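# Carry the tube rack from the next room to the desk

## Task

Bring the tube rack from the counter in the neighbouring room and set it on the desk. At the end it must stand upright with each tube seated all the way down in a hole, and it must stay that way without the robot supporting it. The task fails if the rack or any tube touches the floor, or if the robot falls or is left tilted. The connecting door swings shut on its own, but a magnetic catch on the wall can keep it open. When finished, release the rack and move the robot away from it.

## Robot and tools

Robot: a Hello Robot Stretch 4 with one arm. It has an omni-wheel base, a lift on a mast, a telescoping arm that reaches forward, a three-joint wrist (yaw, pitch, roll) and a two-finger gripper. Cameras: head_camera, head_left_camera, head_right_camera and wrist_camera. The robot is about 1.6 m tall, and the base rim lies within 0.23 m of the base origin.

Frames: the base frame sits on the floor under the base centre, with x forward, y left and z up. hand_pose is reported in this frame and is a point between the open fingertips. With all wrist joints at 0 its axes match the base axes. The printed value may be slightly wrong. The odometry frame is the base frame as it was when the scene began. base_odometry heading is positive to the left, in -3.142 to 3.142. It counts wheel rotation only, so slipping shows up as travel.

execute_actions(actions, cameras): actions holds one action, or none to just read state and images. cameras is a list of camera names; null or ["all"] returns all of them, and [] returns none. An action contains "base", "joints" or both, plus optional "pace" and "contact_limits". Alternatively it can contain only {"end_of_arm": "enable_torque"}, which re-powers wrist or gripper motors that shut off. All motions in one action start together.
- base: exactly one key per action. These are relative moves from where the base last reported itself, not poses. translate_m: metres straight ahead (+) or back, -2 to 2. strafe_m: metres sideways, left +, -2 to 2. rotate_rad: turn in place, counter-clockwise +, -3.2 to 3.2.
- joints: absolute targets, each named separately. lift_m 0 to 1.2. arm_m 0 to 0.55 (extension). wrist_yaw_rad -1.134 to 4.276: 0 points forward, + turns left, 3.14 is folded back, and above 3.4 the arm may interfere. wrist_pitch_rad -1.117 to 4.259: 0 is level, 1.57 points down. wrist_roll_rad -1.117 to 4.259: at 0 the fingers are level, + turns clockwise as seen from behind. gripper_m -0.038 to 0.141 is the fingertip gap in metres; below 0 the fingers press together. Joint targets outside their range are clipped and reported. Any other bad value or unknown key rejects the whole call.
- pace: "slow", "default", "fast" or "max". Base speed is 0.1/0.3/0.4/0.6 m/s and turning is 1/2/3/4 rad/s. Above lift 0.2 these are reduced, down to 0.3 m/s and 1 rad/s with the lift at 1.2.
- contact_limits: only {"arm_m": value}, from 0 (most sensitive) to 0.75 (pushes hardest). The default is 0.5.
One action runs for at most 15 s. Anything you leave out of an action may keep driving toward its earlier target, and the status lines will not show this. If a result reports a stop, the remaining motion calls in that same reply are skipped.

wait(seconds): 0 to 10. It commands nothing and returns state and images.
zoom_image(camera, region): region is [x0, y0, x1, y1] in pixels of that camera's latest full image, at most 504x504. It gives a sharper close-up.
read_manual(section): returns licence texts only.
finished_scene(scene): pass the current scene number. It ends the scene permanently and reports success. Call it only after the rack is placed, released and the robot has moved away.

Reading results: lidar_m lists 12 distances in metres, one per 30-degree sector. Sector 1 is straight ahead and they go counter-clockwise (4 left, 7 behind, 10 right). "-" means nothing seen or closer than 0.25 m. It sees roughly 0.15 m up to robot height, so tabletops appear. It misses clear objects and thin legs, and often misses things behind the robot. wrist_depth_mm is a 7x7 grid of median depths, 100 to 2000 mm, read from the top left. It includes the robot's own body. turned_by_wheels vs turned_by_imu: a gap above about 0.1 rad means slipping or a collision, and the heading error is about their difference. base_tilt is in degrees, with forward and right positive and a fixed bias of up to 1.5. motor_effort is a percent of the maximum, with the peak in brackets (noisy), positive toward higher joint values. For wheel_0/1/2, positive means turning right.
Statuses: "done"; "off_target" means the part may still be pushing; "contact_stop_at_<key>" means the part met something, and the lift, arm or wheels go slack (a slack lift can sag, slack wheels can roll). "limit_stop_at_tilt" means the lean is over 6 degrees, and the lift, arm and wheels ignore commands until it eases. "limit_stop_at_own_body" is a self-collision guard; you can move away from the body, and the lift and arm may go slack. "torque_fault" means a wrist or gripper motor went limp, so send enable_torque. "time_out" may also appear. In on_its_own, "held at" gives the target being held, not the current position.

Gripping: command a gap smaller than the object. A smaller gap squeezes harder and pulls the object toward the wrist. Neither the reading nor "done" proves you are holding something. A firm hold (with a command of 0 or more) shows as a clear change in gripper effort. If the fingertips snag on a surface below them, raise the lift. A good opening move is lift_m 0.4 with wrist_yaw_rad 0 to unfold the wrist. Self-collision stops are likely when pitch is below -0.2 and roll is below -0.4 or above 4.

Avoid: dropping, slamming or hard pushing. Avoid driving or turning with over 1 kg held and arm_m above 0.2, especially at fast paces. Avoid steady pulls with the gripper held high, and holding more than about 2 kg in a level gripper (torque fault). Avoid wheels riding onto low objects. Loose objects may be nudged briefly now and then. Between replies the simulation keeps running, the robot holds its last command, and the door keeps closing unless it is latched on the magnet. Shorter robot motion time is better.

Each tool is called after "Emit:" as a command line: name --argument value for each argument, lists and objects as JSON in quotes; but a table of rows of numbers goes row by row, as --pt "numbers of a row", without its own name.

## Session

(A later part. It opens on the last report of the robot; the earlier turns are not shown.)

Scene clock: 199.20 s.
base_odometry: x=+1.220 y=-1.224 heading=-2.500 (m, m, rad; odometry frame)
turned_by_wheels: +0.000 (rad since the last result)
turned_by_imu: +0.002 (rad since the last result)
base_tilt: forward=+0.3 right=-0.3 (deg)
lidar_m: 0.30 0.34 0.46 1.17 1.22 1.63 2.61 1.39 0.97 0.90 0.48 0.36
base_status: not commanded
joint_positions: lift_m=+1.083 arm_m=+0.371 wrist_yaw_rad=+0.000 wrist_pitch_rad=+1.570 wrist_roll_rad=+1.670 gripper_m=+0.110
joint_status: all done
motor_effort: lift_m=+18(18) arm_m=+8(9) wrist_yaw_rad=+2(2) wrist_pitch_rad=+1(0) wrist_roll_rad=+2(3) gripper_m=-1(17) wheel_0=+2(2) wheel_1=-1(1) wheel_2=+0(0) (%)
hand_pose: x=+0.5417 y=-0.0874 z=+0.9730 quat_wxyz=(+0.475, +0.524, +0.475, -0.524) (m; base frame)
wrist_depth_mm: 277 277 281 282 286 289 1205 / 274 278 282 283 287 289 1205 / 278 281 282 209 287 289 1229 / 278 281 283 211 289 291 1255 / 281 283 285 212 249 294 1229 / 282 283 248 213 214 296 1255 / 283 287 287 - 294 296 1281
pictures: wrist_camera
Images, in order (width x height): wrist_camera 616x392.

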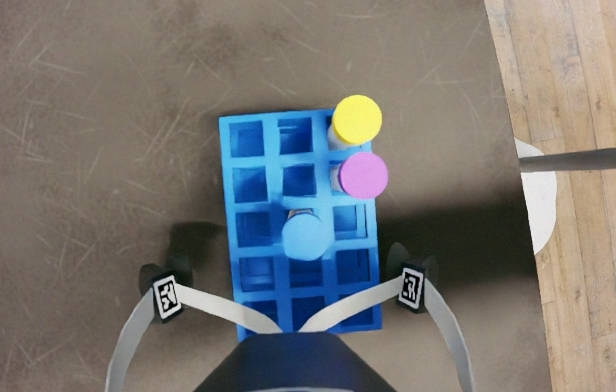

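Emit:
execute_actions --actions '[{"joints":{"lift_m":1.097,"arm_m":0.361,"wrist_roll_rad":1.62}}]' --cameras '["wrist_camera"]'

Emit:
execute_actions --actions '[{"joints":{"gripper_m":0.06}}]' --cameras '["wrist_camera","head_right_camera"]'

Emit:
zoom_image --camera "head_right_camera" --region '[190,310,270,390]'

Scene clock: 206.63 s.
base_odometry: x=+1.220 y=-1.224 heading=-2.500 (m, m, rad; odometry frame)
turned_by_wheels: +0.000 (rad since the last result)
turned_by_imu: +0.002 (rad since the last result)
base_tilt: forward=+0.3 right=-0.4 (deg)
lidar_m: 0.32 0.33 0.45 1.16 1.20 1.64 2.61 1.41 0.97 0.90 0.49 0.35
base_status: not commanded
joint_positions: lift_m=+1.097 arm_m=+0.362 wrist_yaw_rad=+0.000 wrist_pitch_rad=+1.570 wrist_roll_rad=+1.620 gripper_m=+0.110
joint_status: all done
motor_effort: lift_m=+23(30) arm_m=-8(7) wrist_yaw_rad=+2(1) wrist_pitch_rad=+0(2) wrist_roll_rad=-1(2) gripper_m=-1(1) wheel_0=+2(2) wheel_1=-1(1) wheel_2=+0(0) (%)
hand_pose: x=+0.5336 y=-0.0874 z=+0.9865 quat_wxyz=(+0.488, +0.512, +0.487, -0.512) (m; base frame)
wrist_depth_mm: 287 293 294 296 297 1205 1229 / 290 293 296 297 301 301 1205 / 290 294 296 223 301 303 1229 / 293 297 297 225 303 304 1042 / 294 296 298 225 303 306 1255 / 296 296 226 227 228 310 1281 / 298 301 301 - 307 310 1308
pictures: wrist_camera
Images, in order (width x height): wrist_camera 616x392.

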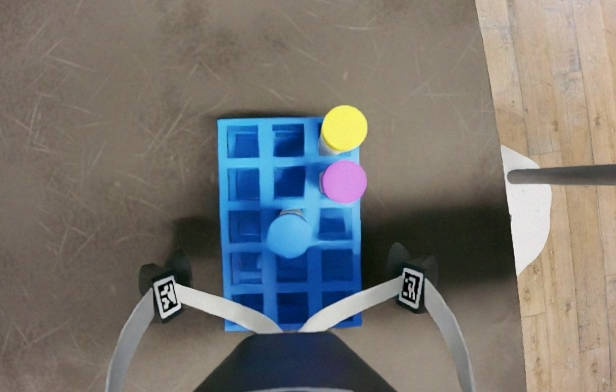

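Scene clock: 208.00 s.
base_odometry: x=+1.220 y=-1.224 heading=-2.500 (m, m, rad; odometry frame)
turned_by_wheels: +0.000 (rad since the last result)
turned_by_imu: +0.000 (rad since the last result)
base_tilt: forward=+0.3 right=-0.4 (deg)
lidar_m: 0.32 0.34 0.46 1.16 1.22 1.64 2.62 1.38 0.97 0.91 0.50 0.35
base_status: not commanded
joint_positions: lift_m=+1.097 arm_m=+0.362 wrist_yaw_rad=+0.000 wrist_pitch_rad=+1.570 wrist_roll_rad=+1.620 gripper_m=+0.060
joint_status: all done
motor_effort: lift_m=+23(23) arm_m=-8(8) wrist_yaw_rad=+2(2) wrist_pitch_rad=+0(1) wrist_roll_rad=-1(0) gripper_m=-12(10) wheel_0=+2(2) wheel_1=-1(1) wheel_2=+0(0) (%)
hand_pose: x=+0.5336 y=-0.0874 z=+0.9865 quat_wxyz=(+0.488, +0.512, +0.487, -0.512) (m; base frame)
wrist_depth_mm: 289 290 293 296 297 1205 1255 / 290 291 296 297 300 301 1255 / 291 293 294 221 301 303 1255 / 294 296 294 222 300 306 1025 / 296 298 257 224 301 306 1281 / 293 297 224 224 196 309 1281 / 297 300 301 - 307 312 1255
pictures: head_right_camera, wrist_camera
Images, in order (width x height): head_right_camera 420x672, wrist_camera 616x392.

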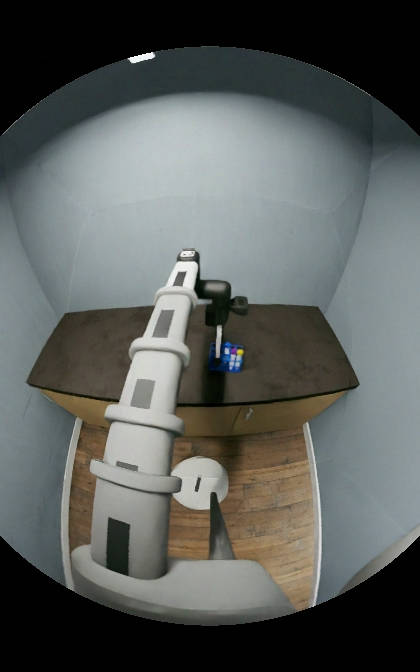

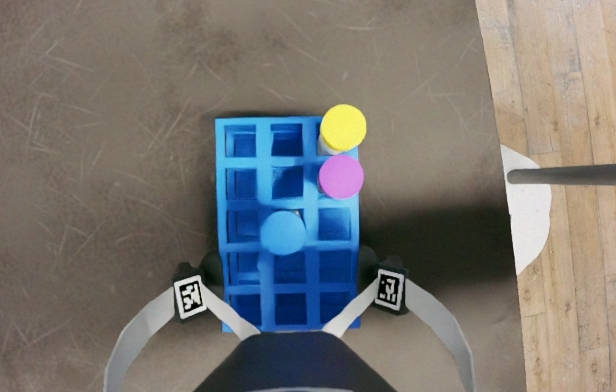

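Region (190, 310, 270, 390) of head_right_camera's 420x672 image, scaled by 6.300, with more detail than that image has.

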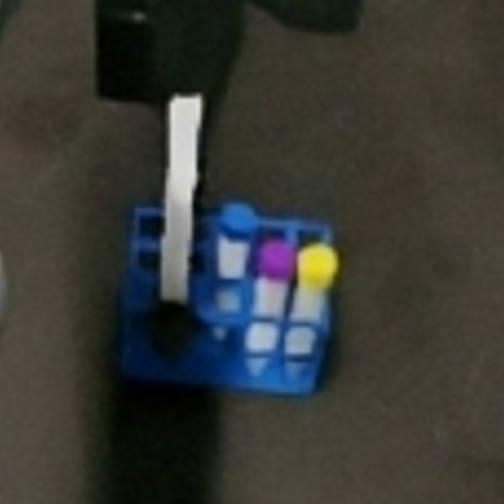

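That grip is even. Tightening, then a test lift.

Emit:
execute_actions --actions '[{"joints":{"gripper_m":0.03}}]' --cameras '["wrist_camera"]'

Emit:
execute_actions --actions '[{"joints":{"lift_m":1.12},"pace":"slow"}]' --cameras '["wrist_camera"]'

Scene clock: 213.10 s.
base_odometry: x=+1.220 y=-1.224 heading=-2.500 (m, m, rad; odometry frame)
turned_by_wheels: +0.000 (rad since the last result)
turned_by_imu: +0.001 (rad since the last result)
base_tilt: forward=+0.2 right=-0.4 (deg)
lidar_m: 0.32 0.34 0.47 1.17 1.24 1.63 2.63 1.35 0.96 0.92 0.49 0.35
base_status: not commanded
joint_positions: lift_m=+1.097 arm_m=+0.362 wrist_yaw_rad=+0.000 wrist_pitch_rad=+1.570 wrist_roll_rad=+1.620 gripper_m=+0.031
joint_status: all done
motor_effort: lift_m=+23(23) arm_m=-8(8) wrist_yaw_rad=+2(2) wrist_pitch_rad=+0(1) wrist_roll_rad=+2(3) gripper_m=-27(27) wheel_0=+2(2) wheel_1=-1(1) wheel_2=+0(0) (%)
hand_pose: x=+0.5336 y=-0.0874 z=+0.9865 quat_wxyz=(+0.488, +0.512, +0.487, -0.512) (m; base frame)
wrist_depth_mm: 289 290 293 297 297 1205 1205 / 290 291 294 297 298 303 1255 / 291 293 245 209 301 303 1255 / 293 296 283 211 301 306 1025 / 293 296 247 211 304 307 1281 / 296 178 210 213 190 309 1281 / 298 300 303 - 309 310 1281
pictures: wrist_camera
Images, in order (width x height): wrist_camera 616x392.

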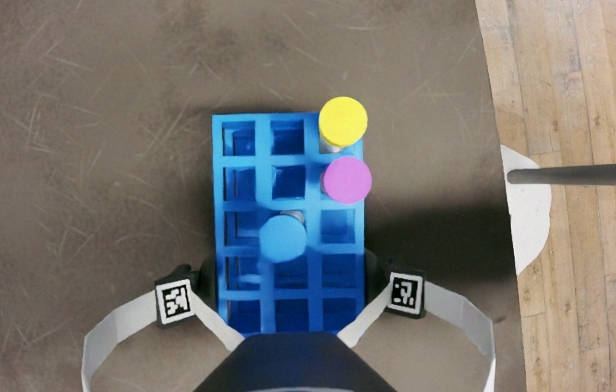

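Scene clock: 214.07 s.
base_odometry: x=+1.220 y=-1.224 heading=-2.500 (m, m, rad; odometry frame)
turned_by_wheels: +0.000 (rad since the last result)
turned_by_imu: +0.000 (rad since the last result)
base_tilt: forward=+0.2 right=-0.4 (deg)
lidar_m: 0.31 0.32 0.46 1.17 1.21 1.61 2.64 1.38 0.99 0.90 0.52 0.35
base_status: not commanded
joint_positions: lift_m=+1.120 arm_m=+0.362 wrist_yaw_rad=+0.000 wrist_pitch_rad=+1.570 wrist_roll_rad=+1.620 gripper_m=+0.031
joint_status: all done
motor_effort: lift_m=+24(20) arm_m=-8(8) wrist_yaw_rad=+2(2) wrist_pitch_rad=+1(1) wrist_roll_rad=+0(0) gripper_m=-27(27) wheel_0=+2(2) wheel_1=-1(1) wheel_2=+0(0) (%)
hand_pose: x=+0.5336 y=-0.0874 z=+1.0095 quat_wxyz=(+0.488, +0.512, +0.487, -0.512) (m; base frame)
wrist_depth_mm: 310 312 314 319 320 1229 1281 / 314 315 317 320 325 1255 1281 / 315 317 244 209 324 327 1281 / 315 317 285 210 325 329 1042 / 315 320 246 211 325 332 1308 / 319 178 211 213 190 336 1281 / 322 322 325 - 330 334 1281
pictures: wrist_camera
Images, in order (width x height): wrist_camera 616x392.

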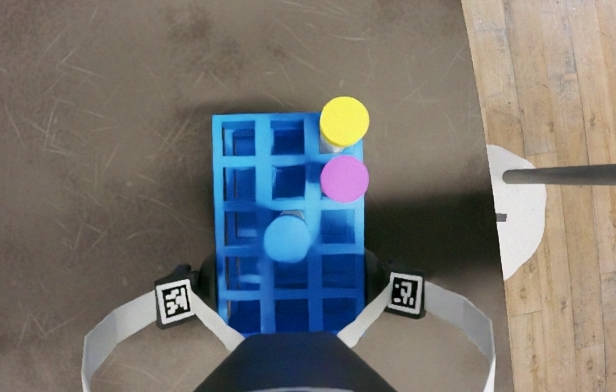

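Emit:
execute_actions --actions '[{"base":{"translate_m":-2.0},"joints":{"arm_m":0.04}}]' --cameras '["wrist_camera"]'

Emit:
execute_actions --actions '[{"base":{"rotate_rad":-1.53},"joints":{"lift_m":0.9},"pace":"slow"}]' --cameras '["wrist_camera","head_camera","head_left_camera"]'

Scene clock: 233.10 s.
base_odometry: x=+2.823 y=-0.028 heading=-2.501 (m, m, rad; odometry frame)
turned_by_wheels: +0.000 (rad since the last result)
turned_by_imu: +0.005 (rad since the last result)
base_tilt: forward=+0.2 right=-0.3 (deg)
lidar_m: 2.33 1.65 1.16 1.08 1.11 0.81 0.63 0.63 0.82 2.50 1.04 0.25
base_status: done
joint_positions: lift_m=+1.120 arm_m=+0.041 wrist_yaw_rad=+0.000 wrist_pitch_rad=+1.570 wrist_roll_rad=+1.620 gripper_m=+0.031
joint_status: all done
motor_effort: lift_m=+23(23) arm_m=-8(9) wrist_yaw_rad=+3(1) wrist_pitch_rad=-2(0) wrist_roll_rad=+2(0) gripper_m=-26(27) wheel_0=-2(4) wheel_1=-2(7) wheel_2=-1(9) (%)
hand_pose: x=+0.2125 y=-0.0874 z=+1.0095 quat_wxyz=(+0.488, +0.512, +0.487, -0.512) (m; base frame)
wrist_depth_mm: 1205 1205 1205 1205 1229 1281 1060 / 1205 1205 1255 1229 1255 1255 1098 / 1205 1229 245 209 1255 1229 1182 / 1229 1229 283 211 1025 1255 410 / 1229 1229 246 211 1025 1308 1281 / 1229 178 211 214 191 1281 1281 / 1229 1229 1229 - 1281 1281 1281
pictures: wrist_camera
Images, in order (width x height): wrist_camera 616x392.

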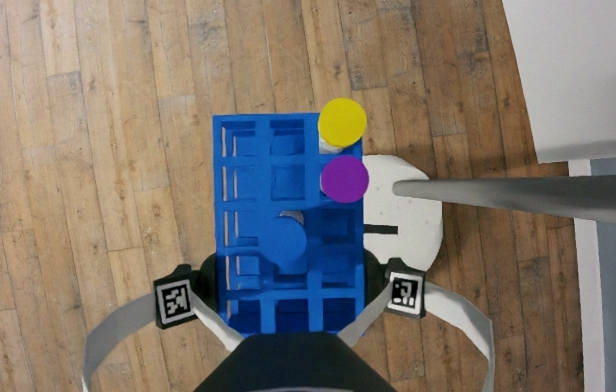

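Scene clock: 235.90 s.
base_odometry: x=+2.823 y=-0.028 heading=+2.253 (m, m, rad; odometry frame)
turned_by_wheels: -1.529 (rad since the last result)
turned_by_imu: -1.526 (rad since the last result)
base_tilt: forward=+0.2 right=-0.4 (deg)
lidar_m: 2.83 1.04 1.42 2.35 1.61 1.13 1.09 1.12 0.80 0.62 0.65 0.25
base_status: done
joint_positions: lift_m=+0.900 arm_m=+0.041 wrist_yaw_rad=+0.000 wrist_pitch_rad=+1.570 wrist_roll_rad=+1.620 gripper_m=+0.031
joint_status: all done
motor_effort: lift_m=+18(24) arm_m=-8(8) wrist_yaw_rad=+2(2) wrist_pitch_rad=+1(0) wrist_roll_rad=-2(1) gripper_m=-27(27) wheel_0=+2(5) wheel_1=+2(5) wheel_2=+2(5) (%)
hand_pose: x=+0.2126 y=-0.0874 z=+0.7899 quat_wxyz=(+0.488, +0.512, +0.487, -0.512) (m; base frame)
wrist_depth_mm: 931 991 1025 1008 1025 1042 1025 / 1008 991 1008 1008 1025 1042 1042 / 991 991 244 209 1025 1025 1042 / 991 1025 282 209 809 820 404 / 991 1025 247 211 820 1025 1042 / 1025 178 211 213 190 1060 1042 / 1025 1025 1042 - 1042 1060 1060
pictures: head_camera, head_left_camera, wrist_camera
Images, in order (width x height): head_camera 420x560, head_left_camera 420x672, wrist_camera 616x392.

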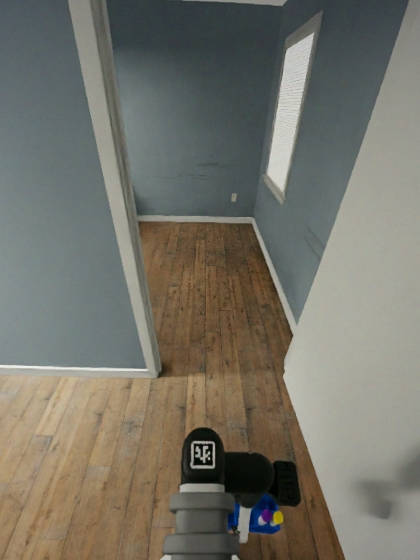

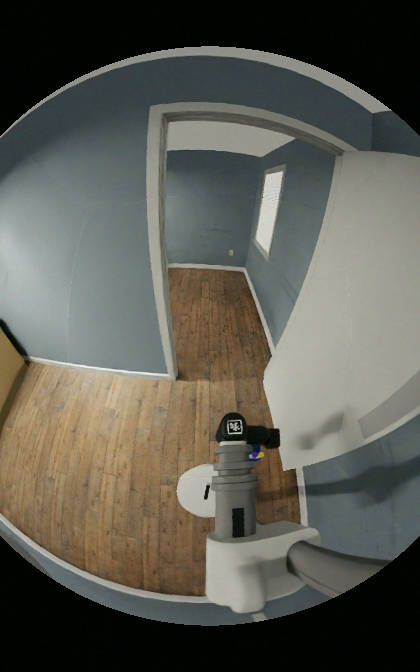

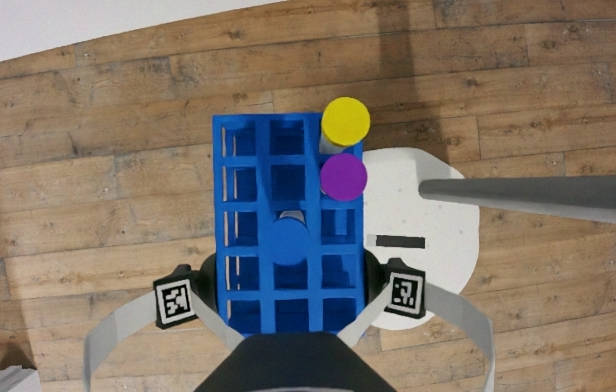

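Emit:
execute_actions --actions '[{"base":{"strafe_m":-0.1},"joints":{"lift_m":0.8}}]' --cameras '[]'

Emit:
execute_actions --actions '[{"base":{"translate_m":1.6},"pace":"fast"}]' --cameras '["wrist_camera"]'

Emit:
execute_actions --actions '[{"base":{"rotate_rad":1.0},"pace":"slow"}]' --cameras '["head_camera","head_left_camera"]'

Scene clock: 244.97 s.
base_odometry: x=+2.900 y=+0.035 heading=+2.253 (m, m, rad; odometry frame)
turned_by_wheels: +0.000 (rad since the last result)
turned_by_imu: +0.003 (rad since the last result)
base_tilt: forward=+0.3 right=-0.4 (deg)
lidar_m: 2.44 1.07 1.41 2.45 1.58 1.16 1.08 0.98 0.69 0.52 0.52 0.25
base_status: done
joint_positions: lift_m=+0.800 arm_m=+0.041 wrist_yaw_rad=+0.000 wrist_pitch_rad=+1.570 wrist_roll_rad=+1.620 gripper_m=+0.031
joint_status: all done
motor_effort: lift_m=+18(14) arm_m=-8(8) wrist_yaw_rad=+2(2) wrist_pitch_rad=+1(0) wrist_roll_rad=-1(0) gripper_m=-26(26) wheel_0=-1(6) wheel_1=+1(8) wheel_2=+1(2) (%)
hand_pose: x=+0.2126 y=-0.0874 z=+0.6899 quat_wxyz=(+0.488, +0.512, +0.487, -0.512) (m; base frame)
wrist_depth_mm: 723 798 904 917 931 904 917 / 866 904 891 917 917 931 946 / 891 917 245 209 931 931 946 / 891 904 282 210 707 715 407 / 917 917 247 211 707 723 976 / 904 177 211 214 190 723 960 / 931 917 931 - 946 960 946
pictures: none
No camera images: the call's "cameras" was empty. Leave "cameras" out to get every camera's image.

Scene clock: 250.40 s.
base_odometry: x=+1.891 y=+1.277 heading=+2.253 (m, m, rad; odometry frame)
turned_by_wheels: +0.000 (rad since the last result)
turned_by_imu: +0.001 (rad since the last result)
base_tilt: forward=+0.2 right=-0.4 (deg)
lidar_m: 2.05 1.86 1.81 1.89 0.61 0.62 2.70 0.69 0.68 0.64 0.67 0.26
base_status: done
joint_positions: lift_m=+0.800 arm_m=+0.041 wrist_yaw_rad=+0.000 wrist_pitch_rad=+1.570 wrist_roll_rad=+1.620 gripper_m=+0.031
joint_status: not commanded
motor_effort: lift_m=+19(19) arm_m=-8(8) wrist_yaw_rad=+2(2) wrist_pitch_rad=+0(2) wrist_roll_rad=+0(1) gripper_m=-28(26) wheel_0=+1(6) wheel_1=+0(7) wheel_2=+2(12) (%)
hand_pose: x=+0.2125 y=-0.0874 z=+0.6899 quat_wxyz=(+0.488, +0.512, +0.487, -0.512) (m; base frame)
wrist_depth_mm: 866 878 891 904 946 931 931 / 891 878 917 931 917 917 931 / 904 904 244 209 904 946 946 / 904 904 282 210 699 723 413 / 917 917 246 210 707 723 946 / 917 178 211 213 191 741 960 / 917 946 931 - 917 960 946
pictures: wrist_camera
Images, in order (width x height): wrist_camera 616x392.

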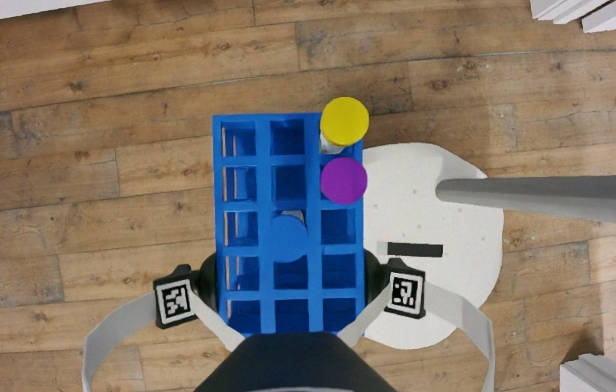

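Scene clock: 252.70 s.
base_odometry: x=+1.891 y=+1.277 heading=-3.030 (m, m, rad; odometry frame)
turned_by_wheels: +1.000 (rad since the last result)
turned_by_imu: +0.998 (rad since the last result)
base_tilt: forward=+0.3 right=-0.3 (deg)
lidar_m: 1.81 2.29 0.69 0.59 2.70 0.73 0.65 0.64 0.67 0.86 2.03 0.25
base_status: done
joint_positions: lift_m=+0.800 arm_m=+0.041 wrist_yaw_rad=+0.000 wrist_pitch_rad=+1.570 wrist_roll_rad=+1.620 gripper_m=+0.031
joint_status: not commanded
motor_effort: lift_m=+19(19) arm_m=-8(8) wrist_yaw_rad=+2(2) wrist_pitch_rad=+0(0) wrist_roll_rad=+0(0) gripper_m=-26(27) wheel_0=-3(4) wheel_1=-2(4) wheel_2=-1(6) (%)
hand_pose: x=+0.2125 y=-0.0874 z=+0.6899 quat_wxyz=(+0.488, +0.512, +0.487, -0.512) (m; base frame)
wrist_depth_mm: 891 891 891 917 917 904 891 / 878 904 904 931 917 917 931 / 891 917 245 210 917 946 931 / 891 891 281 210 715 715 407 / 904 904 247 211 723 723 960 / 904 178 210 213 191 732 976 / 904 931 917 - 946 946 946
pictures: head_camera, head_left_camera
Images, in order (width x height): head_camera 420x560, head_left_camera 420x672.

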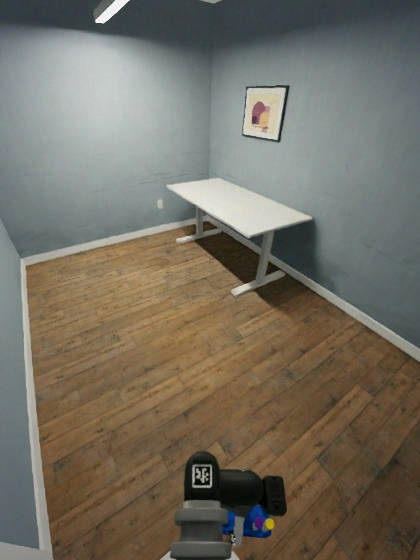

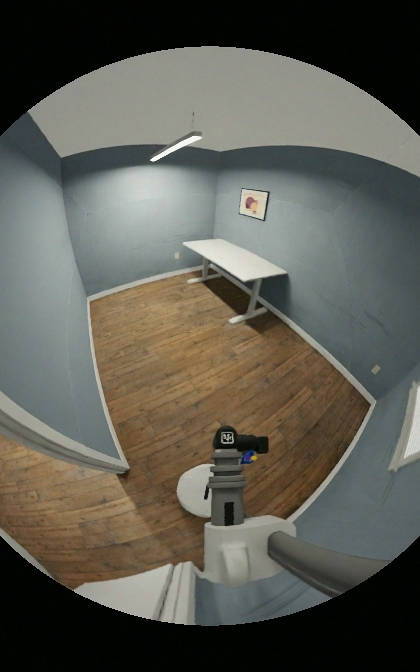

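Emit:
execute_actions --actions '[{"base":{"translate_m":1.6},"joints":{"lift_m":1.0},"pace":"fast"}]' --cameras '["head_right_camera"]'

Scene clock: 263.23 s.
base_odometry: x=+0.301 y=+1.098 heading=-3.030 (m, m, rad; odometry frame)
turned_by_wheels: +0.000 (rad since the last result)
turned_by_imu: +0.002 (rad since the last result)
base_tilt: forward=+0.3 right=-0.4 (deg)
lidar_m: 0.49 1.29 1.81 1.41 1.32 1.36 2.12 1.93 1.79 1.22 0.36 0.28
base_status: done
joint_positions: lift_m=+1.000 arm_m=+0.041 wrist_yaw_rad=+0.000 wrist_pitch_rad=+1.570 wrist_roll_rad=+1.620 gripper_m=+0.031
joint_status: all done
motor_effort: lift_m=+23(24) arm_m=-8(8) wrist_yaw_rad=+2(2) wrist_pitch_rad=-1(1) wrist_roll_rad=-1(0) gripper_m=-27(26) wheel_0=+1(5) wheel_1=+0(6) wheel_2=+2(11) (%)
hand_pose: x=+0.2125 y=-0.0874 z=+0.8895 quat_wxyz=(+0.488, +0.512, +0.487, -0.512) (m; base frame)
wrist_depth_mm: 379 382 387 1118 1118 1118 1138 / 379 384 1060 1118 1138 1138 1138 / 382 387 245 209 1118 1160 1138 / 387 1118 283 209 917 917 407 / 1098 1098 246 211 917 1160 1160 / 1118 179 211 213 191 1118 1182 / 1098 1118 1138 - 1138 1160 1160
pictures: head_right_camera
Images, in order (width x height): head_right_camera 420x672.

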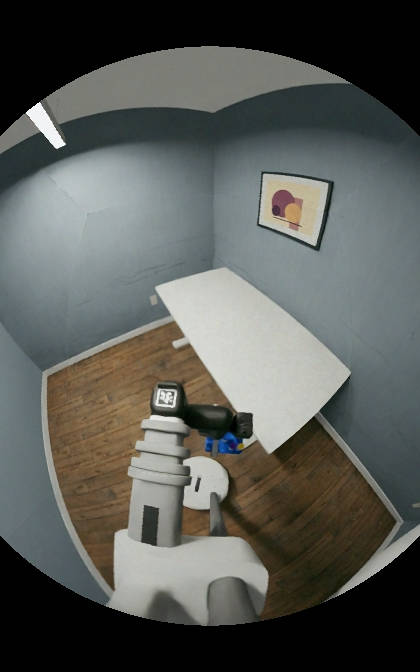

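Emit:
execute_actions --actions '[{"base":{"rotate_rad":-0.4},"joints":{"lift_m":0.95,"arm_m":0.5}}]' --cameras '["head_right_camera","wrist_camera"]'

Scene clock: 269.33 s.
base_odometry: x=+0.301 y=+1.099 heading=+2.853 (m, m, rad; odometry frame)
turned_by_wheels: -0.400 (rad since the last result)
turned_by_imu: -0.397 (rad since the last result)
base_tilt: forward=+0.2 right=-0.4 (deg)
lidar_m: 0.39 0.57 1.74 1.81 1.35 1.33 1.44 2.05 1.96 1.58 1.17 0.35
base_status: done
joint_positions: lift_m=+0.950 arm_m=+0.499 wrist_yaw_rad=+0.000 wrist_pitch_rad=+1.570 wrist_roll_rad=+1.620 gripper_m=+0.031
joint_status: all done
motor_effort: lift_m=+18(23) arm_m=+9(9) wrist_yaw_rad=+1(1) wrist_pitch_rad=+0(1) wrist_roll_rad=+0(0) gripper_m=-27(27) wheel_0=+0(6) wheel_1=+2(7) wheel_2=-1(6) (%)
hand_pose: x=+0.6697 y=-0.0874 z=+0.8399 quat_wxyz=(+0.488, +0.512, +0.487, -0.512) (m; base frame)
wrist_depth_mm: 329 332 336 338 342 347 345 / 330 334 336 340 342 342 349 / 332 336 246 210 345 345 349 / 336 338 282 211 347 351 353 / 338 340 247 211 347 353 878 / 340 179 211 212 190 351 1098 / 340 343 342 - 349 355 1138
pictures: head_right_camera, wrist_camera
Images, in order (width x height): head_right_camera 420x672, wrist_camera 616x392.

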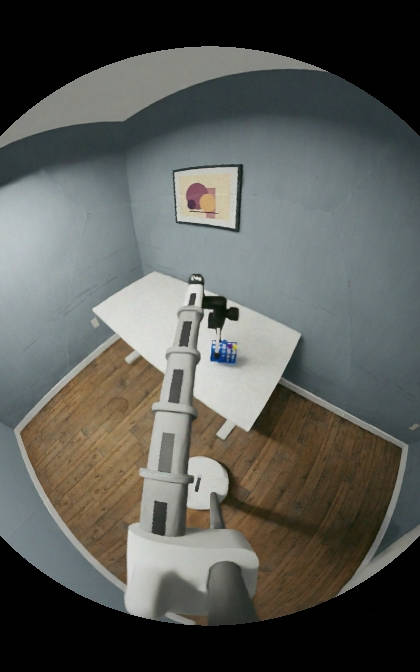

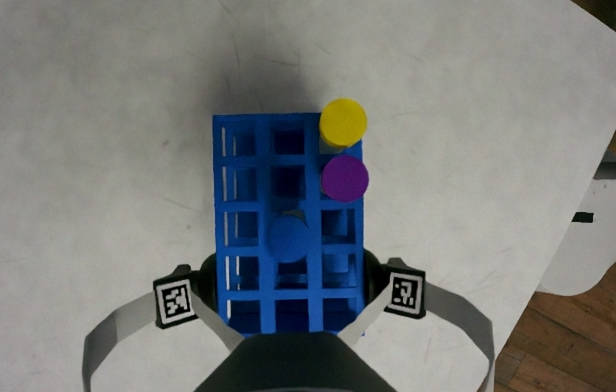

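Emit:
execute_actions --actions '[{"joints":{"lift_m":0.905}}]' --cameras '[]'

Emit:
execute_actions --actions '[{"joints":{"gripper_m":0.125}}]' --cameras '["wrist_camera"]'

Scene clock: 275.63 s.
base_odometry: x=+0.301 y=+1.099 heading=+2.853 (m, m, rad; odometry frame)
turned_by_wheels: +0.000 (rad since the last result)
turned_by_imu: +0.002 (rad since the last result)
base_tilt: forward=+0.3 right=-0.4 (deg)
lidar_m: 0.38 0.59 1.75 1.81 1.35 1.32 1.43 2.04 1.96 1.56 1.20 0.34
base_status: not commanded
joint_positions: lift_m=+0.905 arm_m=+0.499 wrist_yaw_rad=+0.000 wrist_pitch_rad=+1.570 wrist_roll_rad=+1.620 gripper_m=+0.031
joint_status: all done
motor_effort: lift_m=+18(20) arm_m=+8(8) wrist_yaw_rad=+1(2) wrist_pitch_rad=+2(1) wrist_roll_rad=-1(1) gripper_m=-27(27) wheel_0=+0(0) wheel_1=+2(2) wheel_2=-1(1) (%)
hand_pose: x=+0.6697 y=-0.0874 z=+0.7949 quat_wxyz=(+0.488, +0.512, +0.487, -0.512) (m; base frame)
wrist_depth_mm: 287 289 291 294 296 300 301 / 287 291 293 296 298 301 303 / 290 291 245 209 298 300 304 / 290 294 283 209 300 304 306 / 293 293 247 211 301 306 306 / 293 178 211 212 191 307 309 / 296 297 300 - 304 309 1098
pictures: none
No camera images: the call's "cameras" was empty. Leave "cameras" out to get every camera's image.

Scene clock: 277.47 s.
base_odometry: x=+0.301 y=+1.099 heading=+2.853 (m, m, rad; odometry frame)
turned_by_wheels: +0.000 (rad since the last result)
turned_by_imu: +0.000 (rad since the last result)
base_tilt: forward=+0.3 right=-0.4 (deg)
lidar_m: 0.40 0.58 1.75 1.80 1.37 1.33 1.41 2.04 1.93 1.57 1.19 0.36
base_status: not commanded
joint_positions: lift_m=+0.905 arm_m=+0.499 wrist_yaw_rad=+0.000 wrist_pitch_rad=+1.570 wrist_roll_rad=+1.620 gripper_m=+0.125
joint_status: all done
motor_effort: lift_m=+18(18) arm_m=+8(8) wrist_yaw_rad=+2(1) wrist_pitch_rad=+0(0) wrist_roll_rad=+2(2) gripper_m=-1(24) wheel_0=+0(0) wheel_1=+2(2) wheel_2=-1(1) (%)
hand_pose: x=+0.6696 y=-0.0874 z=+0.7949 quat_wxyz=(+0.488, +0.512, +0.487, -0.512) (m; base frame)
wrist_depth_mm: 286 287 290 293 297 298 301 / 289 291 293 296 298 301 304 / 290 291 294 220 300 301 304 / 291 294 291 221 300 301 306 / 294 294 297 224 301 304 309 / 293 294 224 224 301 307 312 / 296 297 300 - 306 307 1060
pictures: wrist_camera
Images, in order (width x height): wrist_camera 616x392.

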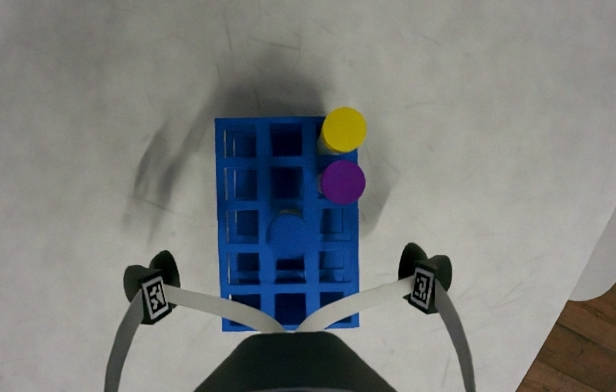

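Emit:
execute_actions --actions '[{"joints":{"lift_m":1.0},"pace":"fast"}]' --cameras '[]'

Emit:
execute_actions --actions '[{"base":{"translate_m":-0.25},"joints":{"arm_m":0.0},"pace":"fast"}]' --cameras '[]'

Emit:
execute_actions --actions '[{"joints":{"lift_m":0.62,"wrist_pitch_rad":0,"wrist_roll_rad":0},"pace":"fast"}]' --cameras '["wrist_camera","head_camera"]'

Emit:
zoom_image --camera "wrist_camera" --region '[220,130,400,270]'

Scene clock: 290.37 s.
base_odometry: x=+0.301 y=+1.099 heading=+2.853 (m, m, rad; odometry frame)
turned_by_wheels: +0.000 (rad since the last result)
turned_by_imu: +0.003 (rad since the last result)
base_tilt: forward=+0.3 right=-0.4 (deg)
lidar_m: 0.37 0.58 1.73 1.80 1.37 1.34 1.43 2.03 1.96 1.55 1.20 0.36
base_status: not commanded
joint_positions: lift_m=+1.000 arm_m=+0.499 wrist_yaw_rad=+0.000 wrist_pitch_rad=+1.570 wrist_roll_rad=+1.620 gripper_m=+0.125
joint_status: all done
motor_effort: lift_m=+23(28) arm_m=+8(9) wrist_yaw_rad=+2(1) wrist_pitch_rad=+0(0) wrist_roll_rad=+0(1) gripper_m=-1(2) wheel_0=+0(0) wheel_1=+1(2) wheel_2=-1(1) (%)
hand_pose: x=+0.6696 y=-0.0874 z=+0.8895 quat_wxyz=(+0.488, +0.512, +0.487, -0.512) (m; base frame)
wrist_depth_mm: 377 379 384 389 392 394 402 / 379 382 384 394 394 399 399 / 379 387 387 389 397 399 402 / 382 387 389 317 397 402 946 / 387 392 392 353 397 402 946 / 387 392 397 397 402 399 1160 / 392 392 397 - 402 1182 1182
pictures: none
No camera images: the call's "cameras" was empty. Leave "cameras" out to get every camera's image.

Scene clock: 292.47 s.
base_odometry: x=+0.540 y=+1.027 heading=+2.853 (m, m, rad; odometry frame)
turned_by_wheels: +0.000 (rad since the last result)
turned_by_imu: +0.000 (rad since the last result)
base_tilt: forward=+0.2 right=-0.4 (deg)
lidar_m: 0.60 0.90 1.88 1.47 1.16 1.13 1.21 1.91 1.83 1.86 1.38 0.58
base_status: done
joint_positions: lift_m=+1.000 arm_m=+0.002 wrist_yaw_rad=+0.000 wrist_pitch_rad=+1.570 wrist_roll_rad=+1.620 gripper_m=+0.125
joint_status: all done
motor_effort: lift_m=+23(23) arm_m=-8(10) wrist_yaw_rad=+3(1) wrist_pitch_rad=+0(1) wrist_roll_rad=+0(0) gripper_m=-1(0) wheel_0=+0(6) wheel_1=-2(8) wheel_2=-3(11) (%)
hand_pose: x=+0.1728 y=-0.0874 z=+0.8895 quat_wxyz=(+0.488, +0.512, +0.487, -0.512) (m; base frame)
wrist_depth_mm: 1078 1078 1098 1098 1138 1118 1138 / 1078 1098 1078 1118 1118 1118 1160 / 1098 1098 1118 1118 1118 1138 1160 / 1098 1118 1098 931 917 521 329 / 1098 1118 1098 917 931 1160 1160 / 1138 1098 1138 1138 917 1182 1160 / 1098 1138 1118 - 1160 1160 1160
pictures: none
No camera images: the call's "cameras" was empty. Leave "cameras" out to get every camera's image.

Scene clock: 294.50 s.
base_odometry: x=+0.540 y=+1.027 heading=+2.853 (m, m, rad; odometry frame)
turned_by_wheels: +0.000 (rad since the last result)
turned_by_imu: +0.001 (rad since the last result)
base_tilt: forward=+0.3 right=-0.4 (deg)
lidar_m: 0.59 0.89 1.87 1.52 1.16 1.11 1.22 1.92 1.85 1.82 1.41 0.56
base_status: not commanded
joint_positions: lift_m=+0.620 arm_m=+0.002 wrist_yaw_rad=+0.000 wrist_pitch_rad=+0.003 wrist_roll_rad=+0.000 gripper_m=+0.125
joint_status: all done
motor_effort: lift_m=+18(19) arm_m=-8(8) wrist_yaw_rad=+1(3) wrist_pitch_rad=-7(13) wrist_roll_rad=-1(8) gripper_m=+0(1) wheel_0=+0(0) wheel_1=-2(2) wheel_2=-2(2) (%)
hand_pose: x=+0.4611 y=-0.0874 z=+0.7976 quat_wxyz=(+1.000, +0.000, +0.001, +0.000) (m; base frame)
wrist_depth_mm: 1618 1808 1464 1308 1160 1008 960 / 1661 1863 1499 1308 1182 1008 946 / 1708 1863 1537 1308 1160 1042 946 / 1756 1863 1576 1308 1182 1078 960 / 854 842 831 676 741 842 960 / 1618 574 504 421 342 991 960 / 1576 1756 1661 - 691 1008 976
pictures: head_camera, wrist_camera
Images, in order (width x height): head_camera 420x560, wrist_camera 616x392.

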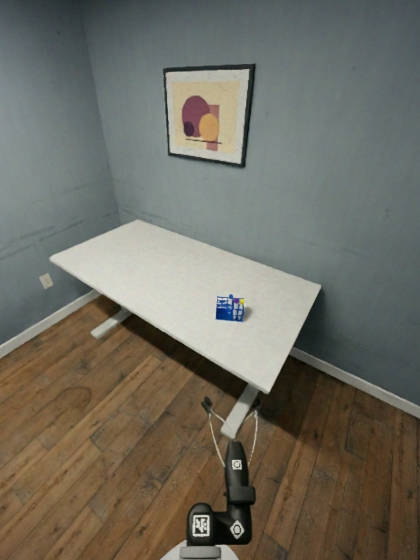

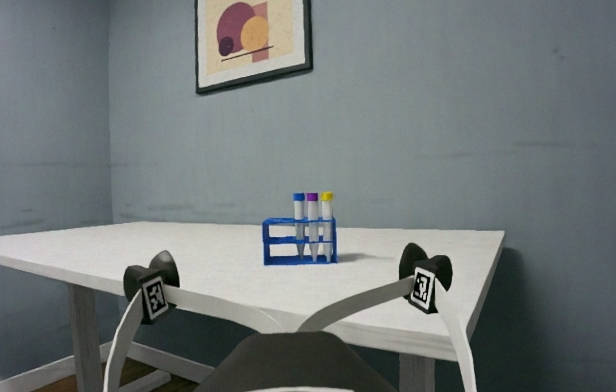

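Region (220, 130, 400, 270) of wrist_camera's 616x392 image, scaled by 2.800.

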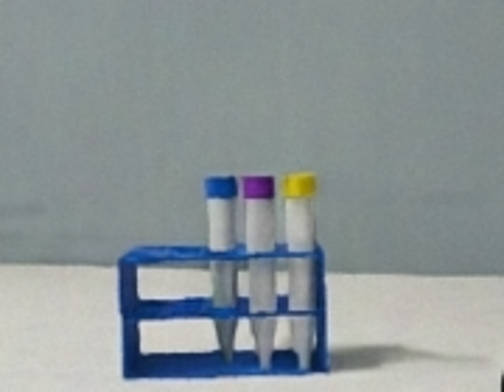

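The rack is upright and all three tubes are seated.

Emit:
finished_scene --scene 1

The scene is finished: the task was done.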